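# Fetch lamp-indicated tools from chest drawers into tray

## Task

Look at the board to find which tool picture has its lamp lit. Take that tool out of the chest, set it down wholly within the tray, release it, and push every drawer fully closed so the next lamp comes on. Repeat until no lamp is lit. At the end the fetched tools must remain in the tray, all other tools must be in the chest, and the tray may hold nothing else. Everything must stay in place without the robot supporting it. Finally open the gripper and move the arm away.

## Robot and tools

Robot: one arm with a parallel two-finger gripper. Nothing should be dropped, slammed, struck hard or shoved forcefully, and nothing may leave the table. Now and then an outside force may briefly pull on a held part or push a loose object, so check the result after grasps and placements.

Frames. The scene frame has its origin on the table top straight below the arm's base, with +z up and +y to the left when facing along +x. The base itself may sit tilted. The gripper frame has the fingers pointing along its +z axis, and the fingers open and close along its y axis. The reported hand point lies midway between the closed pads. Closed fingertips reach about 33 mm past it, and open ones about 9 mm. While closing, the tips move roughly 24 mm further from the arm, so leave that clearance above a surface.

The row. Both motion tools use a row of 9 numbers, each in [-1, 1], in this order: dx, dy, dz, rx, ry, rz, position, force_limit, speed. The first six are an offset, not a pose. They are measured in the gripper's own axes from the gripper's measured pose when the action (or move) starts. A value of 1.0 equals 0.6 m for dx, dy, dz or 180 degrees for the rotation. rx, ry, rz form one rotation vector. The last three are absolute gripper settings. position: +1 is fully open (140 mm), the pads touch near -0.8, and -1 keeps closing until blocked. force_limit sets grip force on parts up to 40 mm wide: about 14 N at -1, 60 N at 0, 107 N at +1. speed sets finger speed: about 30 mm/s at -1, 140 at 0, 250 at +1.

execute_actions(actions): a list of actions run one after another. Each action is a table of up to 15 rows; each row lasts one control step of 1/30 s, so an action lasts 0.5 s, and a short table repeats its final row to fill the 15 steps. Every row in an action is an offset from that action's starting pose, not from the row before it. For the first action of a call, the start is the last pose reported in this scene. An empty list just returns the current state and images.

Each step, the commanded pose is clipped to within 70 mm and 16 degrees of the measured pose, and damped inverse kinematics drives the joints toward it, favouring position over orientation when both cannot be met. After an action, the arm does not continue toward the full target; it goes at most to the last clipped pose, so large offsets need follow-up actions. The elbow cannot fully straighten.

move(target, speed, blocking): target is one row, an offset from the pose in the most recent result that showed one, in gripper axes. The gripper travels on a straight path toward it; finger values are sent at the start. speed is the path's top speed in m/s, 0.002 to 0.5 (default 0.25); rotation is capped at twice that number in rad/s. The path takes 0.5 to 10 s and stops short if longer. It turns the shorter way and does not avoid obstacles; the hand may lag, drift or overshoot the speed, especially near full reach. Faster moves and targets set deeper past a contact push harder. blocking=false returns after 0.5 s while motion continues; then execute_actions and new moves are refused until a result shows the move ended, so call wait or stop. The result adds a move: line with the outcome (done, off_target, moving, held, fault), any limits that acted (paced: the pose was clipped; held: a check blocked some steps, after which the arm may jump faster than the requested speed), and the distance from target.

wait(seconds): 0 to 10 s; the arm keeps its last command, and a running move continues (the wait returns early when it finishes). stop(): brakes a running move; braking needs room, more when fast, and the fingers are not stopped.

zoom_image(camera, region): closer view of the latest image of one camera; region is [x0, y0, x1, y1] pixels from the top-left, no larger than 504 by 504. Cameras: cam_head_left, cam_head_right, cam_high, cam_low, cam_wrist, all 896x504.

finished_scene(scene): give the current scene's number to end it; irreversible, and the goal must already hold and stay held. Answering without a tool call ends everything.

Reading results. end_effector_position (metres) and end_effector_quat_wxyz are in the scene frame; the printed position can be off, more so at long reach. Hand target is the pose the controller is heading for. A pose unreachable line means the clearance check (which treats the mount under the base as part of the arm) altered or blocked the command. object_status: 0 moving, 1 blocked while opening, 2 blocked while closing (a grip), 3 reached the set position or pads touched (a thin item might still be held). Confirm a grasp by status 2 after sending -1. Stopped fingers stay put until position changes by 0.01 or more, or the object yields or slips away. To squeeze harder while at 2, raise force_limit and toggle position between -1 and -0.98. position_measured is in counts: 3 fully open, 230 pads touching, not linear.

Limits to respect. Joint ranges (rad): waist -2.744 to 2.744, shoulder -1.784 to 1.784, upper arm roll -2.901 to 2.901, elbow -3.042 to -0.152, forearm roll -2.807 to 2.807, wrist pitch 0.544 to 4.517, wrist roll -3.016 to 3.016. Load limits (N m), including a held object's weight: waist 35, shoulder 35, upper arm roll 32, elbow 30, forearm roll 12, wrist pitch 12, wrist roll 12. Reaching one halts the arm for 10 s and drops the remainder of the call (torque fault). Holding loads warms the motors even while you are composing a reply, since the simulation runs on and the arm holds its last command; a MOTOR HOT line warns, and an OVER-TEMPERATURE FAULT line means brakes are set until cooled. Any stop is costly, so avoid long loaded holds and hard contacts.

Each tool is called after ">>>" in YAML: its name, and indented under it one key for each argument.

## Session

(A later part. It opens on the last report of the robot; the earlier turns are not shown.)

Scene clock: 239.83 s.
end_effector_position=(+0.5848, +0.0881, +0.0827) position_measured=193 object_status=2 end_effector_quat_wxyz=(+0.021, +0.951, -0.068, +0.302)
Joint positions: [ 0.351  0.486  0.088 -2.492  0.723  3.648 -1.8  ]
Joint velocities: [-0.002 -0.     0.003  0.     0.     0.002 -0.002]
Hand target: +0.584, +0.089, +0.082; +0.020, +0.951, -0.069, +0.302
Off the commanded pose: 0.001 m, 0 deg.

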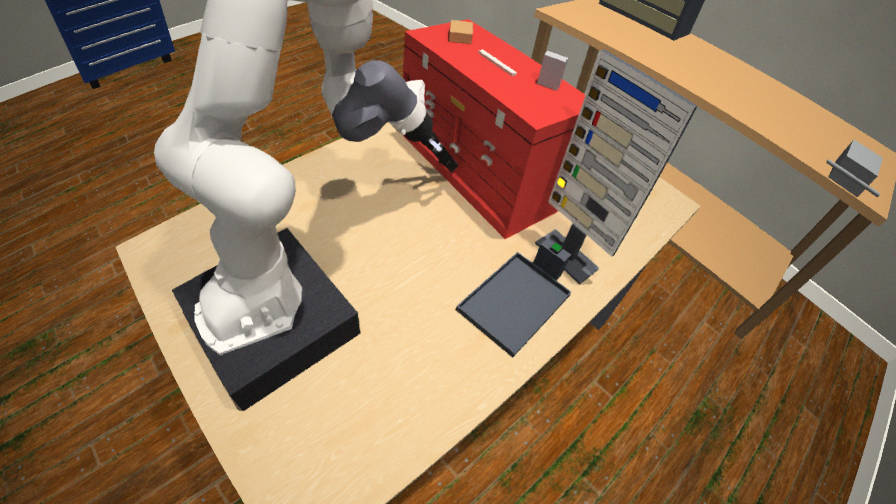

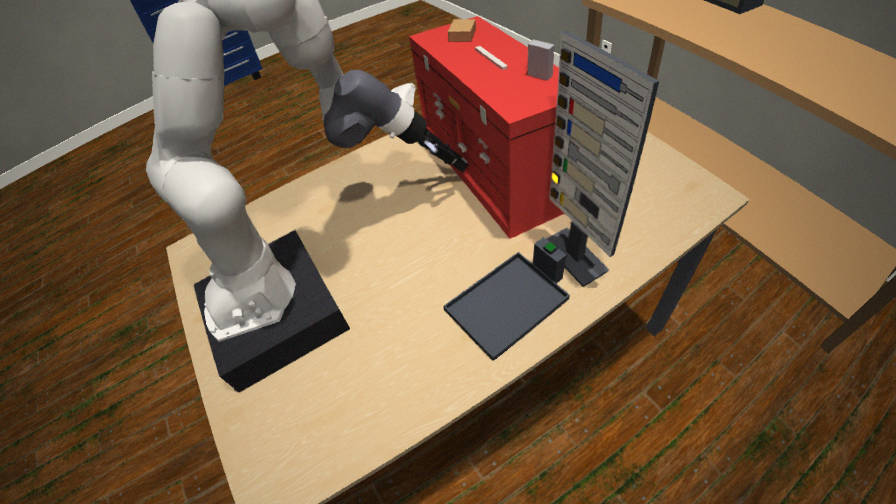

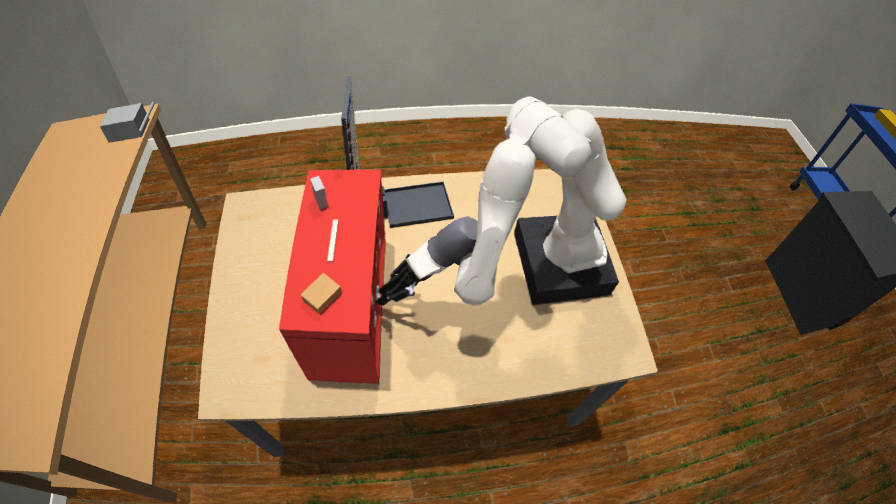

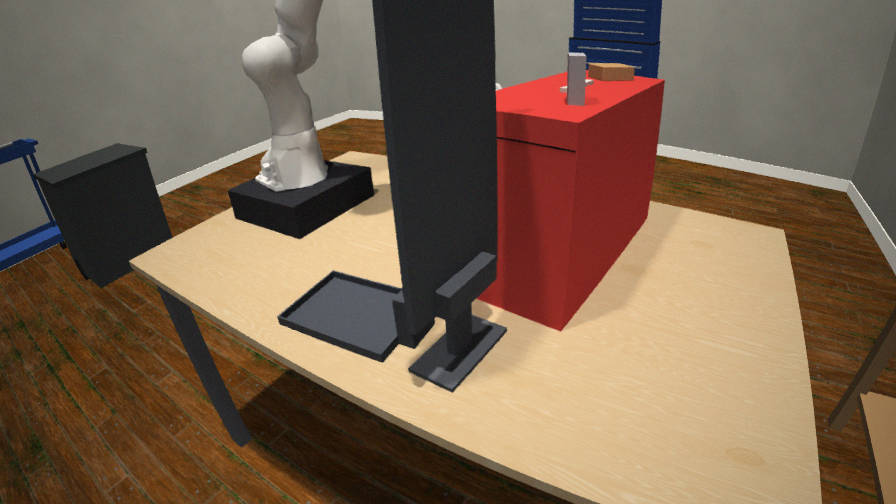

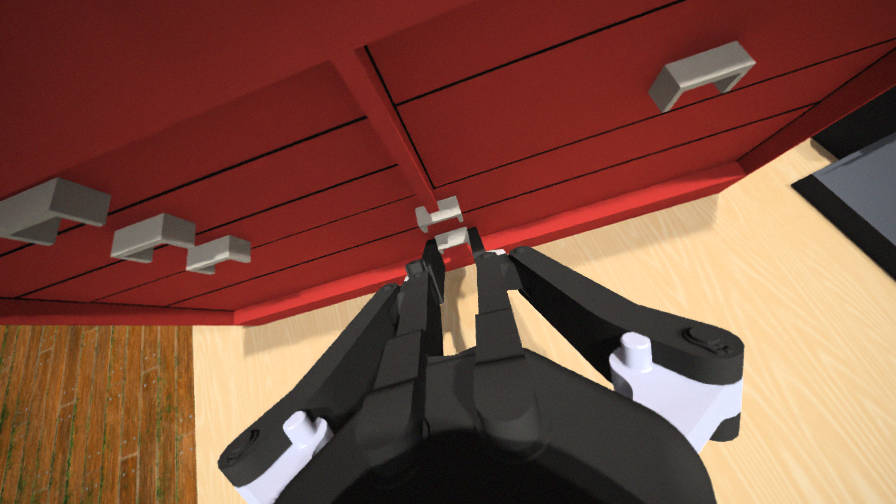

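>>> move:
  target: [-0.1635,0,-0.1155,0,0,0,-1,0,-0.3]
  speed: 0.09

Scene clock: 243.70 s.
end_effector_position=(+0.4675, +0.1041, +0.0844) position_measured=193 object_status=2 end_effector_quat_wxyz=(+0.022, +0.951, -0.065, +0.301)
Joint positions: [ 0.344  0.39   0.259 -2.809  0.733  3.856 -1.635]
Joint velocities: [-0.     0.     0.003 -0.003 -0.     0.004  0.023]
Hand target: +0.466, +0.105, +0.085; +0.020, +0.951, -0.068, +0.302
Off the commanded pose: 0.003 m, 0 deg.
move: done

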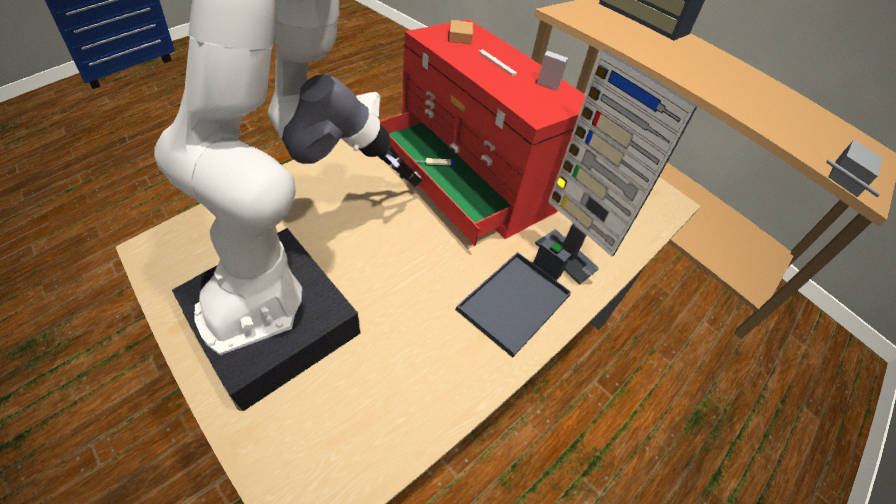

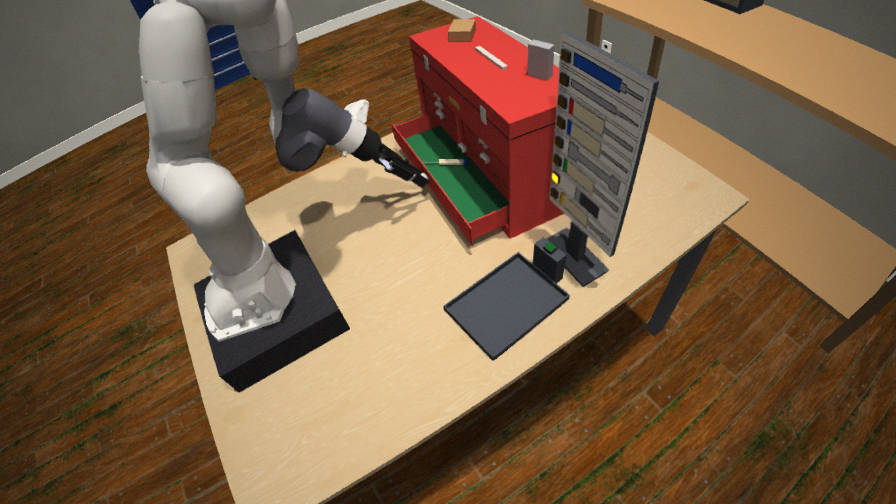

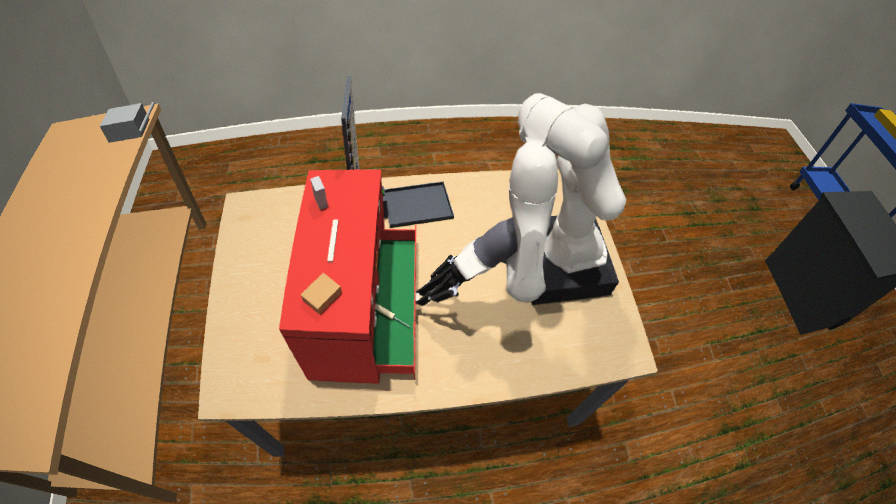

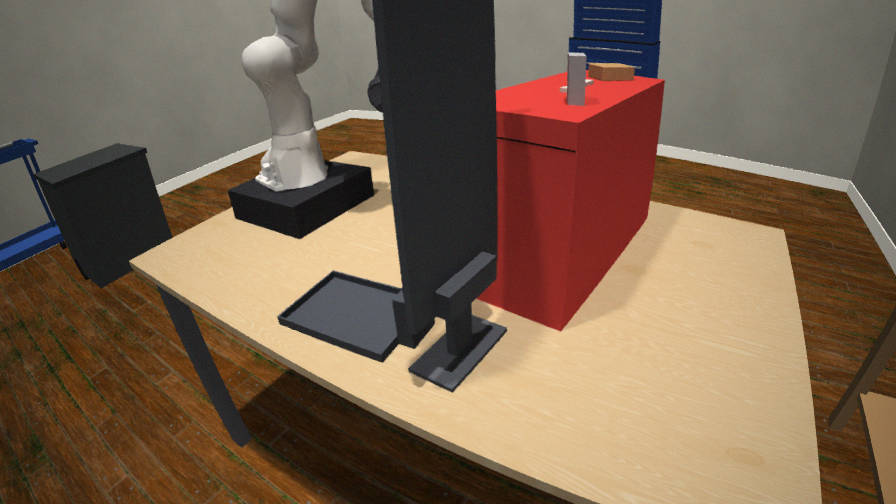

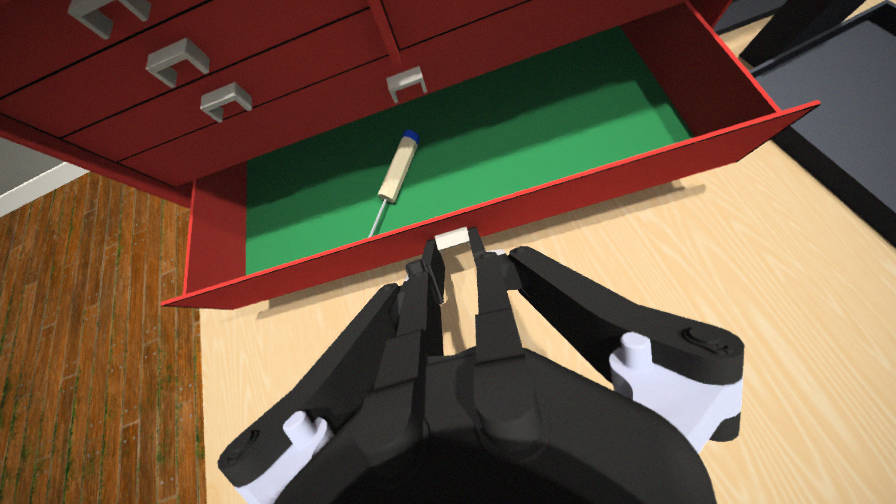

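>>> zoom_image:
  camera: "cam_high"
  region: [340, 220, 500, 390]

Region (340, 220, 500, 390) of cam_high's 896x504 image, scaled by 2.965, with more detail than that image has; it fills the left 474 columns of this view, and the rest is white.

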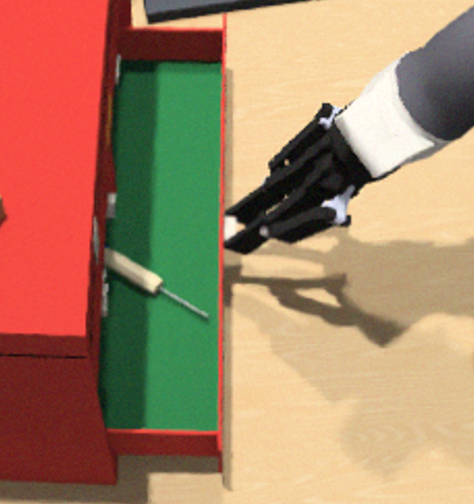

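>>> move:
  target: [0.146,-0.0003,0.1063,0,0,0,-1,0,-0.3]
  speed: 0.09

>>> move:
  target: [0.019,0,0.0135,0,0,0,-1,0,-0.3]
  speed: 0.02

Scene clock: 255.27 s.
end_effector_position=(+0.5746, +0.0896, +0.0827) position_measured=193 object_status=2 end_effector_quat_wxyz=(+0.021, +0.950, -0.069, +0.304)
Joint positions: [ 0.347  0.478  0.103 -2.524  0.713  3.675 -1.779]
Joint velocities: [ 0.017 -0.001 -0.017  0.008  0.005 -0.013 -0.02 ]
Hand target: +0.575, +0.090, +0.081; +0.022, +0.951, -0.066, +0.301
Off the commanded pose: 0.000 m, 0 deg.
move: done

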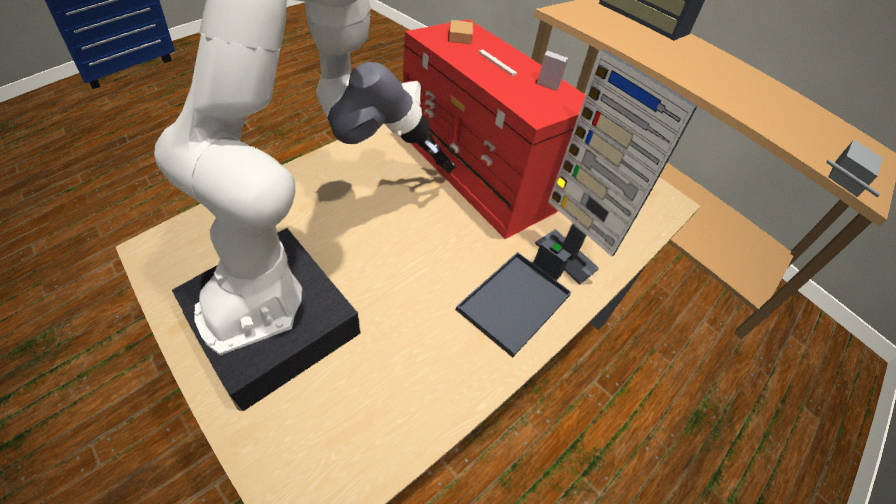

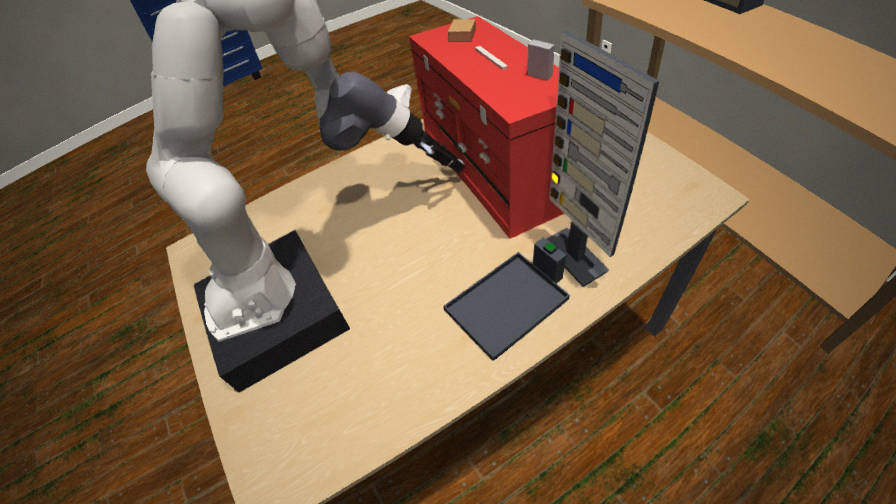

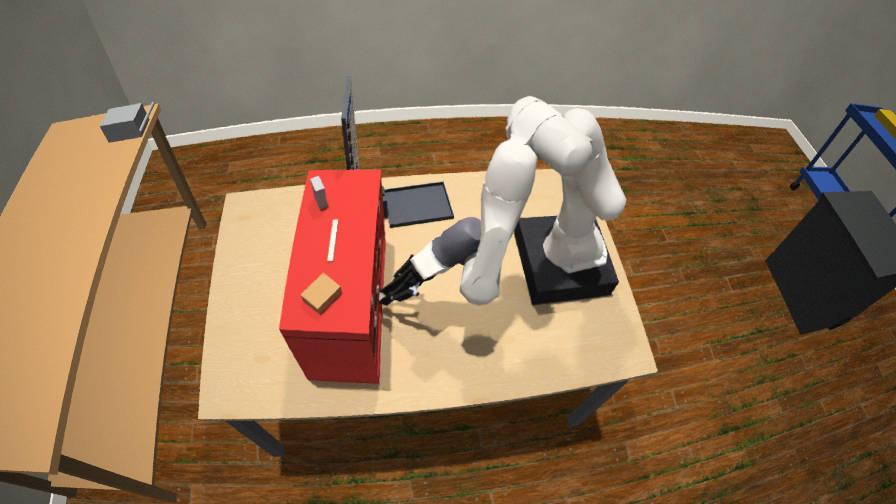

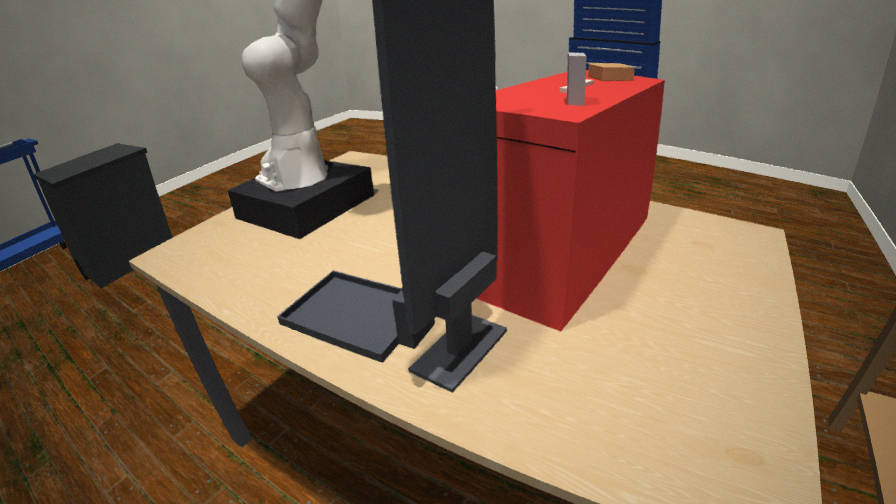

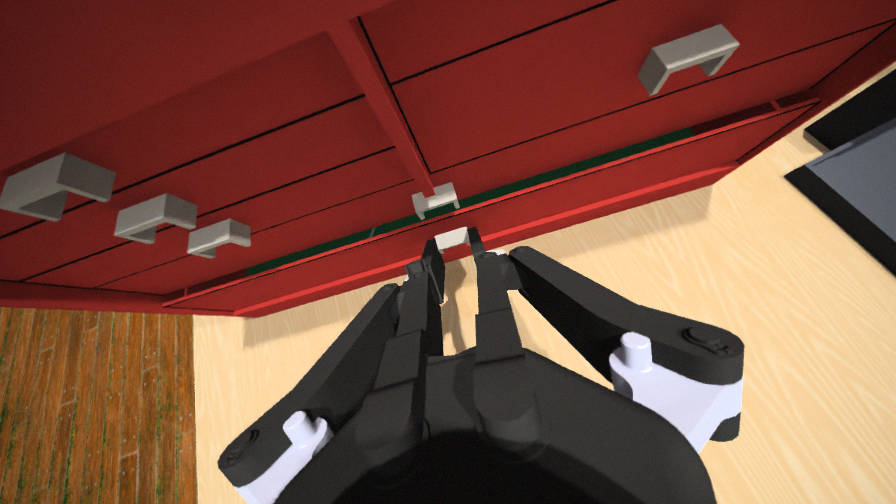

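Scene clock: 256.20 s.
end_effector_position=(+0.5856, +0.0881, +0.0825) position_measured=193 object_status=2 end_effector_quat_wxyz=(+0.021, +0.950, -0.069, +0.303)
Joint positions: [ 0.351  0.489  0.087 -2.491  0.718  3.652 -1.794]
Joint velocities: [ 0.005  0.002 -0.001  0.002  0.006 -0.002 -0.011]
Hand target: +0.588, +0.088, +0.083; +0.021, +0.950, -0.069, +0.304
Off the commanded pose: 0.003 m, 0 deg.
move: done

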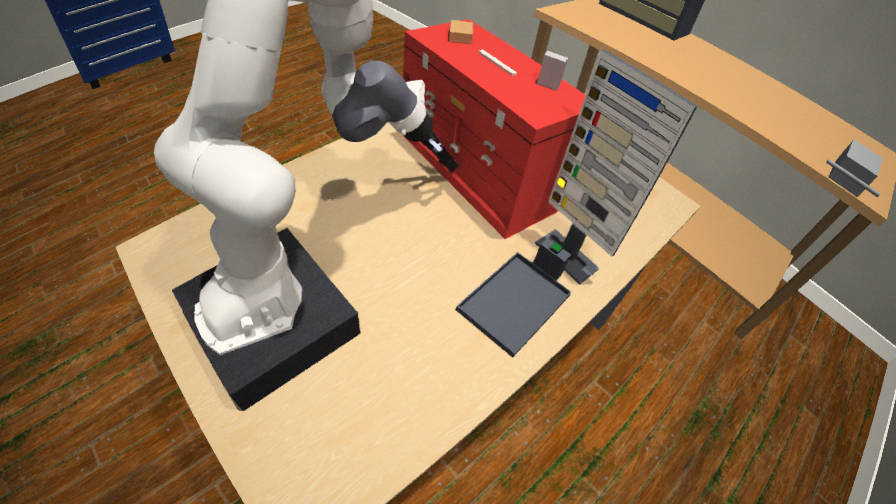

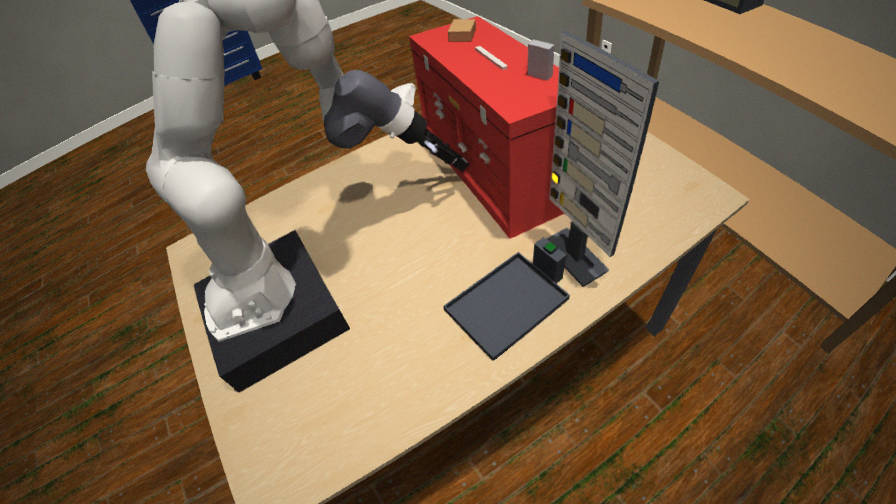

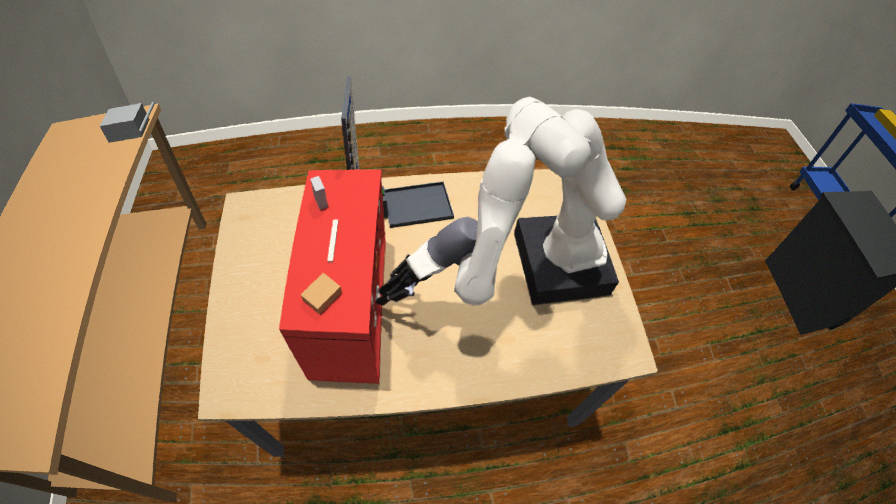

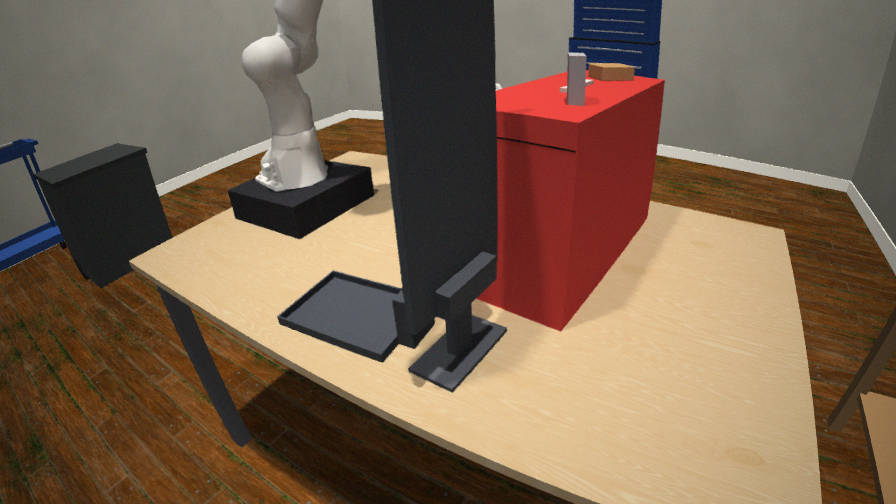

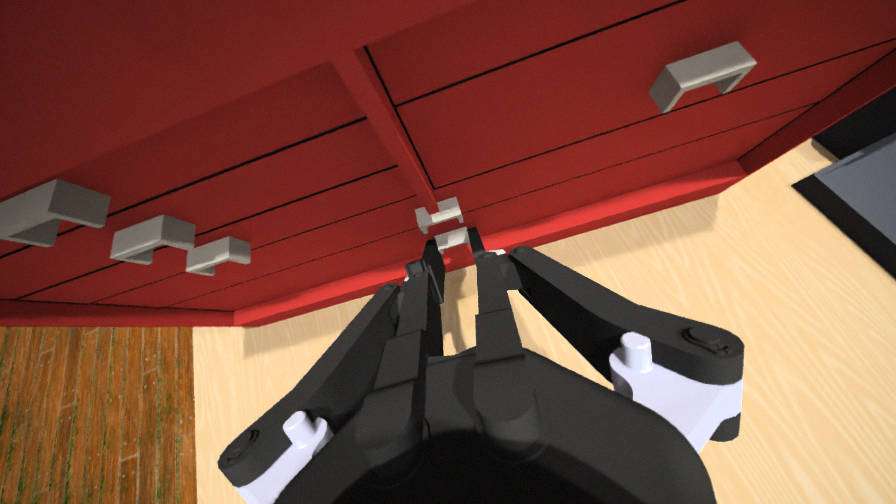

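>>> execute_actions:
  actions: []

Scene clock: 269.53 s.
end_effector_position=(+0.5856, +0.0881, +0.0825) position_measured=193 object_status=2 end_effector_quat_wxyz=(+0.021, +0.950, -0.069, +0.303)
Joint positions: [ 0.352  0.489  0.086 -2.491  0.718  3.651 -1.796]
Joint velocities: [-0.001  0.    -0.    -0.002  0.001 -0.001 -0.001]
Hand target: +0.588, +0.088, +0.083; +0.021, +0.950, -0.069, +0.304
Off the commanded pose: 0.003 m, 0 deg.

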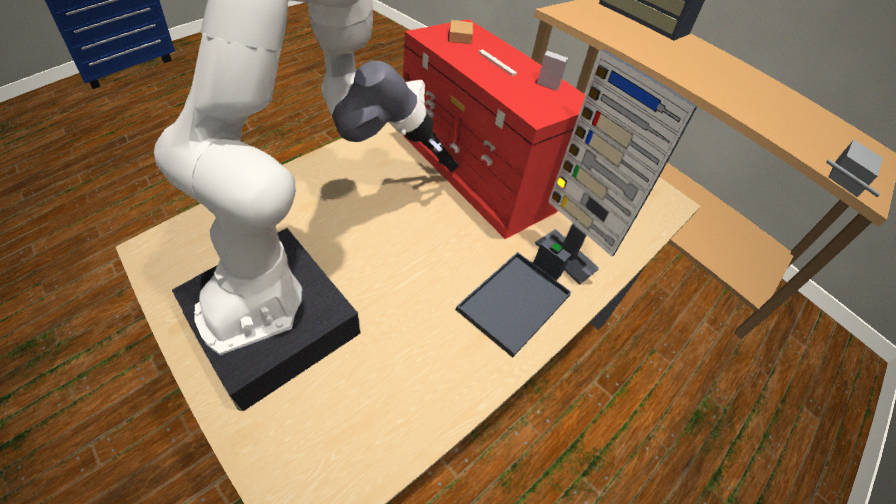

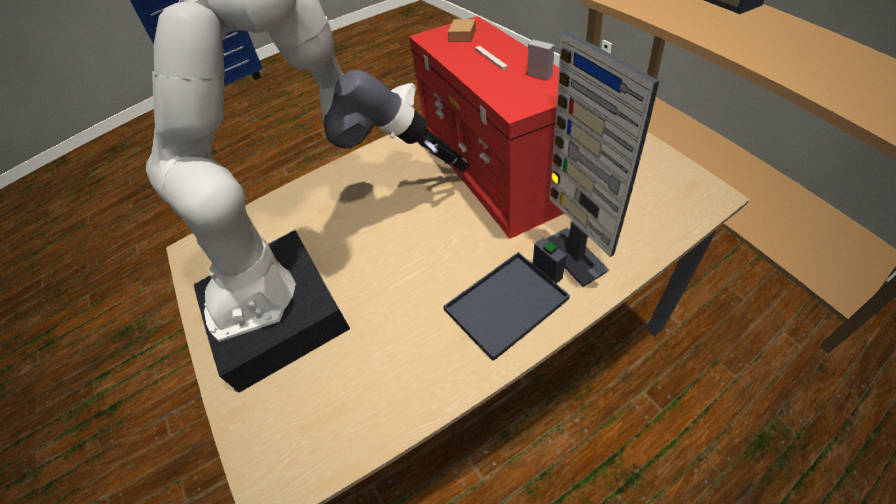

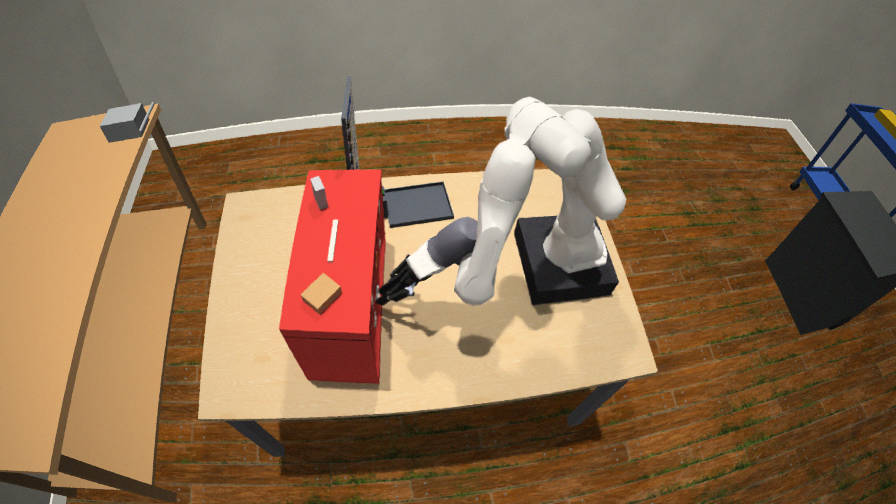

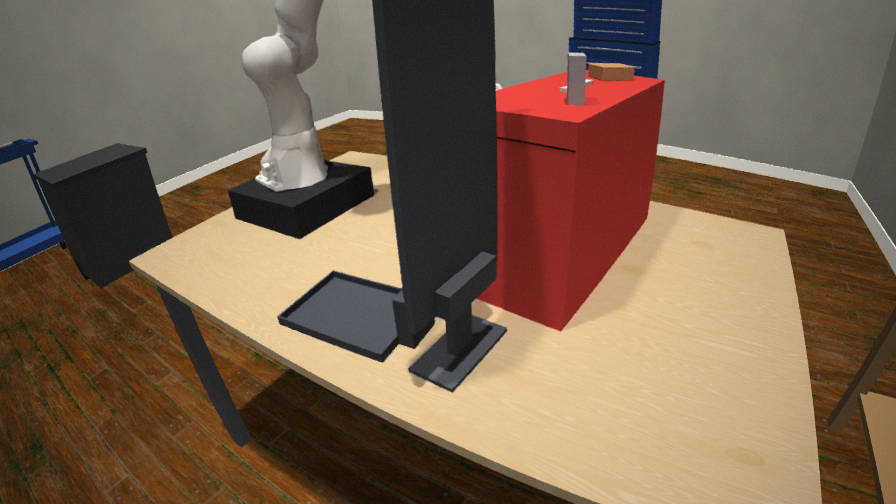

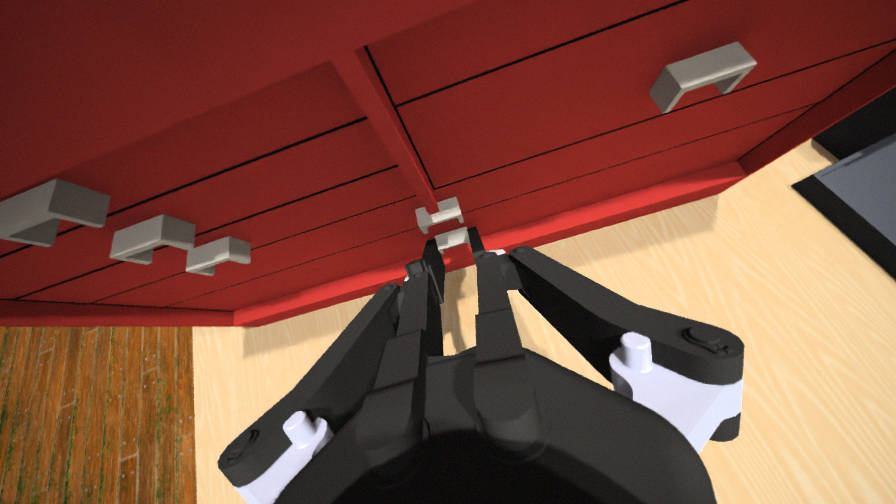

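>>> execute_actions:
  actions:
    - [[0,0,0,0,0,0,-0.3,0,0],[0,0,0,0,0,0,-0.3,0,0],[0,0,0,0,0,0,-0.3,0,0],[0,0,0,0,0,0,-0.3,0,0],[0,0,0,0,0,0,-0.3,0,0],[0,0,0,0,0,0,-0.3,0,0],[-0.004,0,-0.003,0,0,0,-0.3,0,0],[-0.009,0,-0.006,0,0,0,-0.3,0,0],[-0.015,0,-0.0105,0,0,0,-0.3,0,0],[-0.022,0,-0.0155,0,0,0,-0.3,0,0],[-0.029,0,-0.02,0,0,0,-0.3,0,0],[-0.036,0,-0.025,0,0,0,-0.3,0,0],[-0.043,0,-0.03,0,0,0,-0.3,0,0],[-0.049,0,-0.034,0,0,0,-0.3,0,0],[-0.055,0,-0.0385,0,0,0,-0.3,0,0]]

>>> wait:
  seconds: 0.5

Scene clock: 274.20 s.
end_effector_position=(+0.5533, +0.0926, +0.0782) position_measured=167 object_status=3 end_effector_quat_wxyz=(+0.024, +0.953, -0.059, +0.295)
Joint positions: [ 0.35   0.461  0.122 -2.573  0.717  3.688 -1.778]
Joint velocities: [ 0.001 -0.119  0.175 -0.363  0.001  0.178  0.101]
Hand target: +0.546, +0.094, +0.083; +0.022, +0.951, -0.068, +0.302
Off the commanded pose: 0.009 m, 1 deg.

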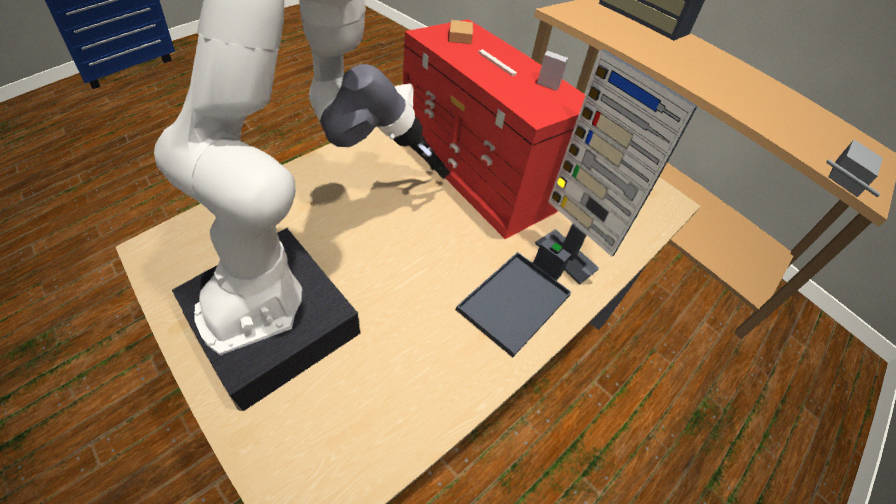

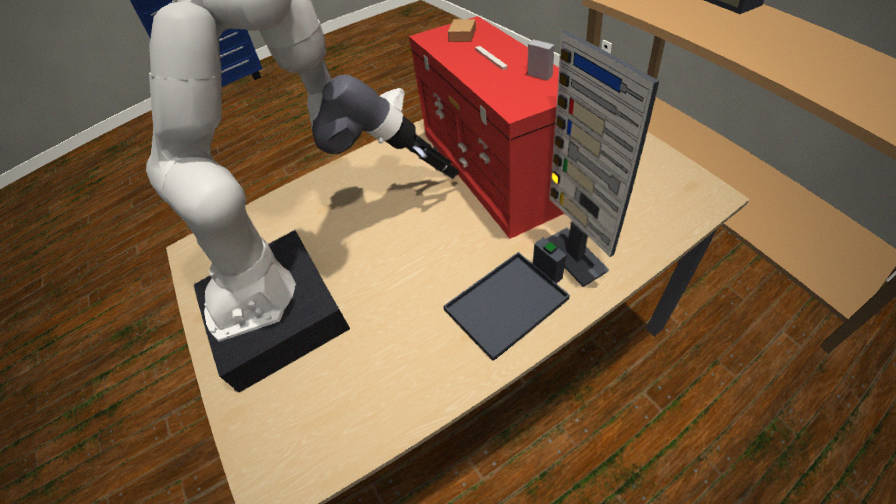

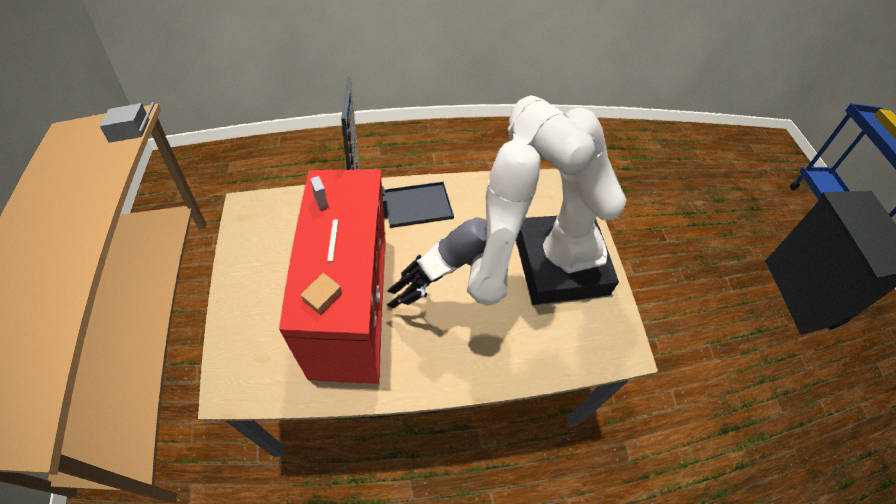

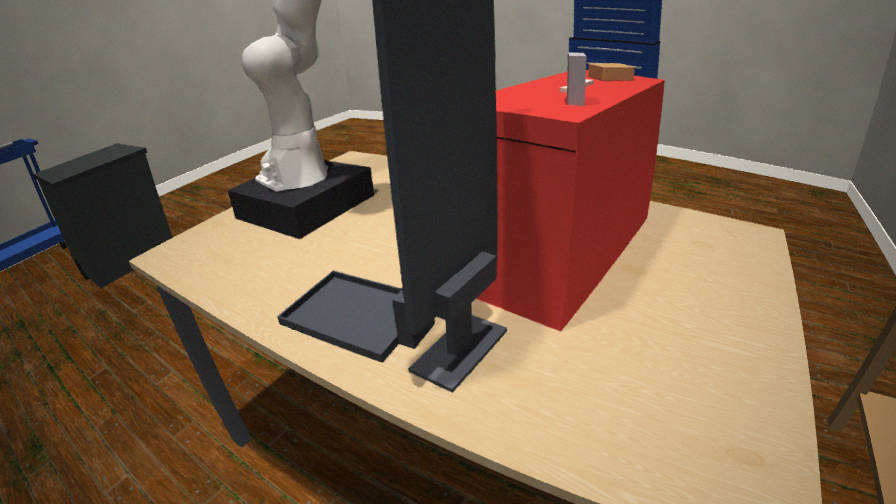

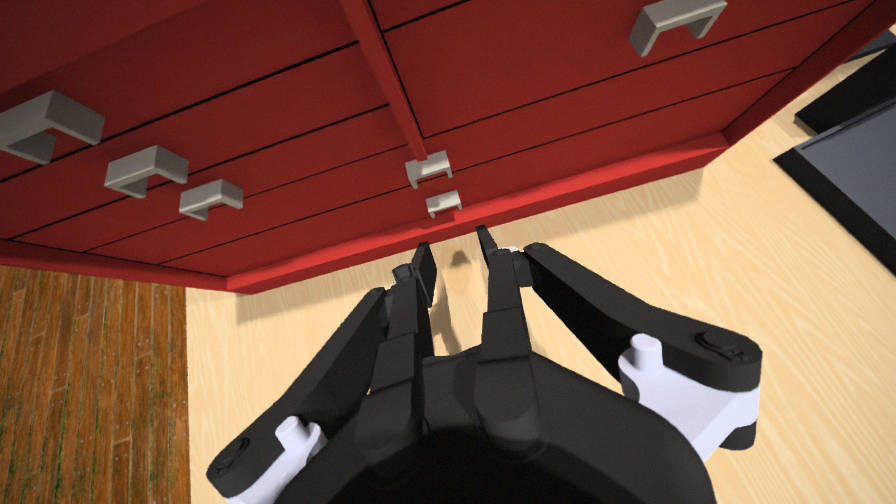

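Scene clock: 274.70 s.
end_effector_position=(+0.5461, +0.0933, +0.0814) position_measured=167 object_status=3 end_effector_quat_wxyz=(+0.024, +0.951, -0.065, +0.300)
Joint positions: [ 0.35   0.452  0.134 -2.6    0.717  3.717 -1.753]
Joint velocities: [-0.001 -0.001 -0.     0.    -0.001  0.009  0.02 ]
Hand target: +0.546, +0.094, +0.083; +0.022, +0.951, -0.068, +0.302
Off the commanded pose: 0.001 m, 1 deg.
wait: 0.50 s; at rest by 0.43 s

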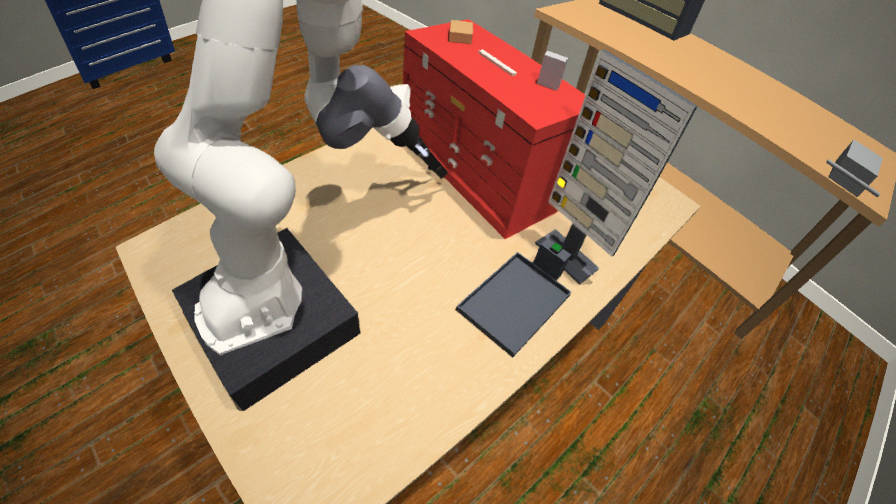

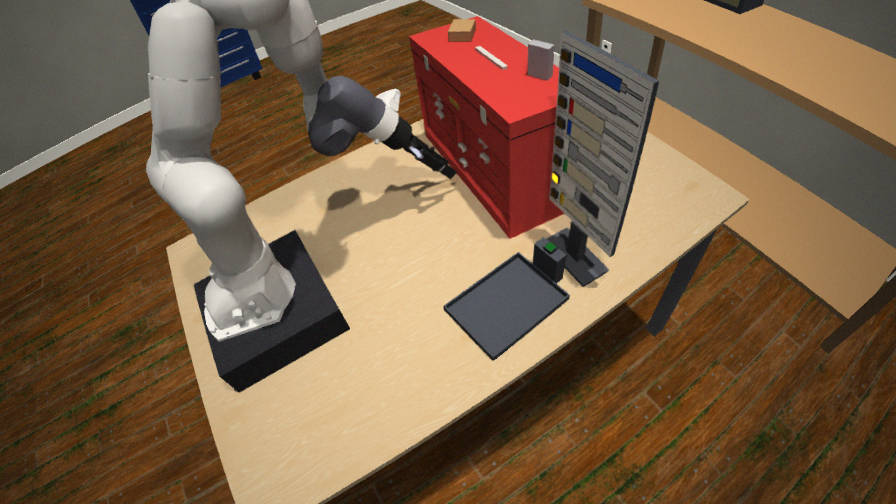

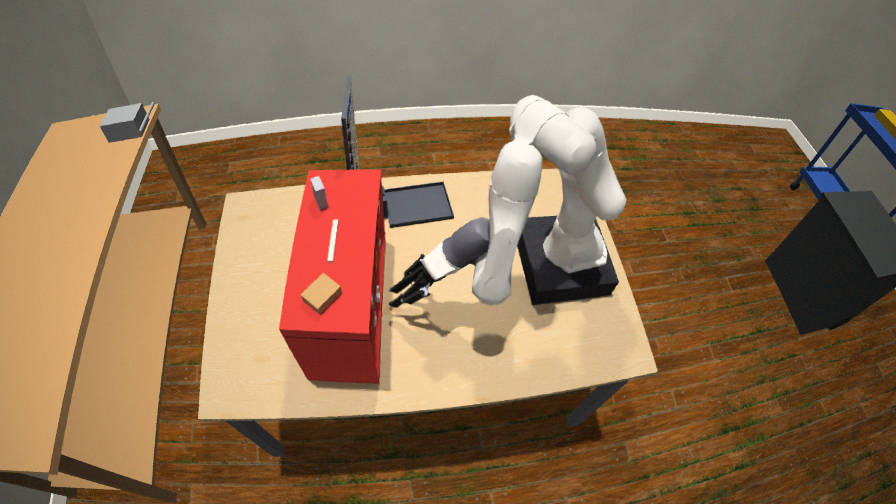

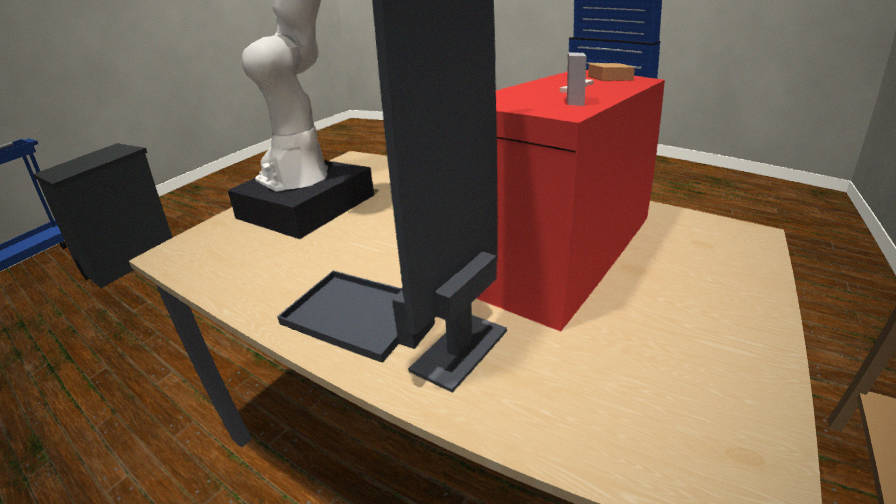

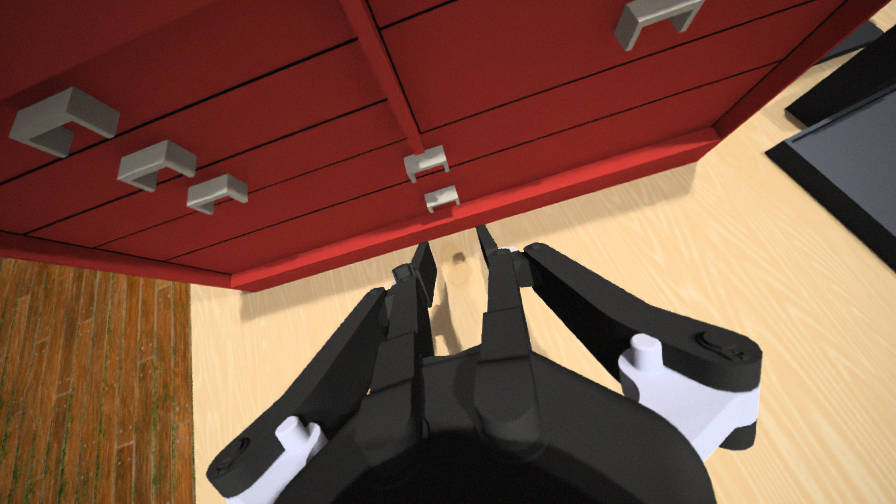

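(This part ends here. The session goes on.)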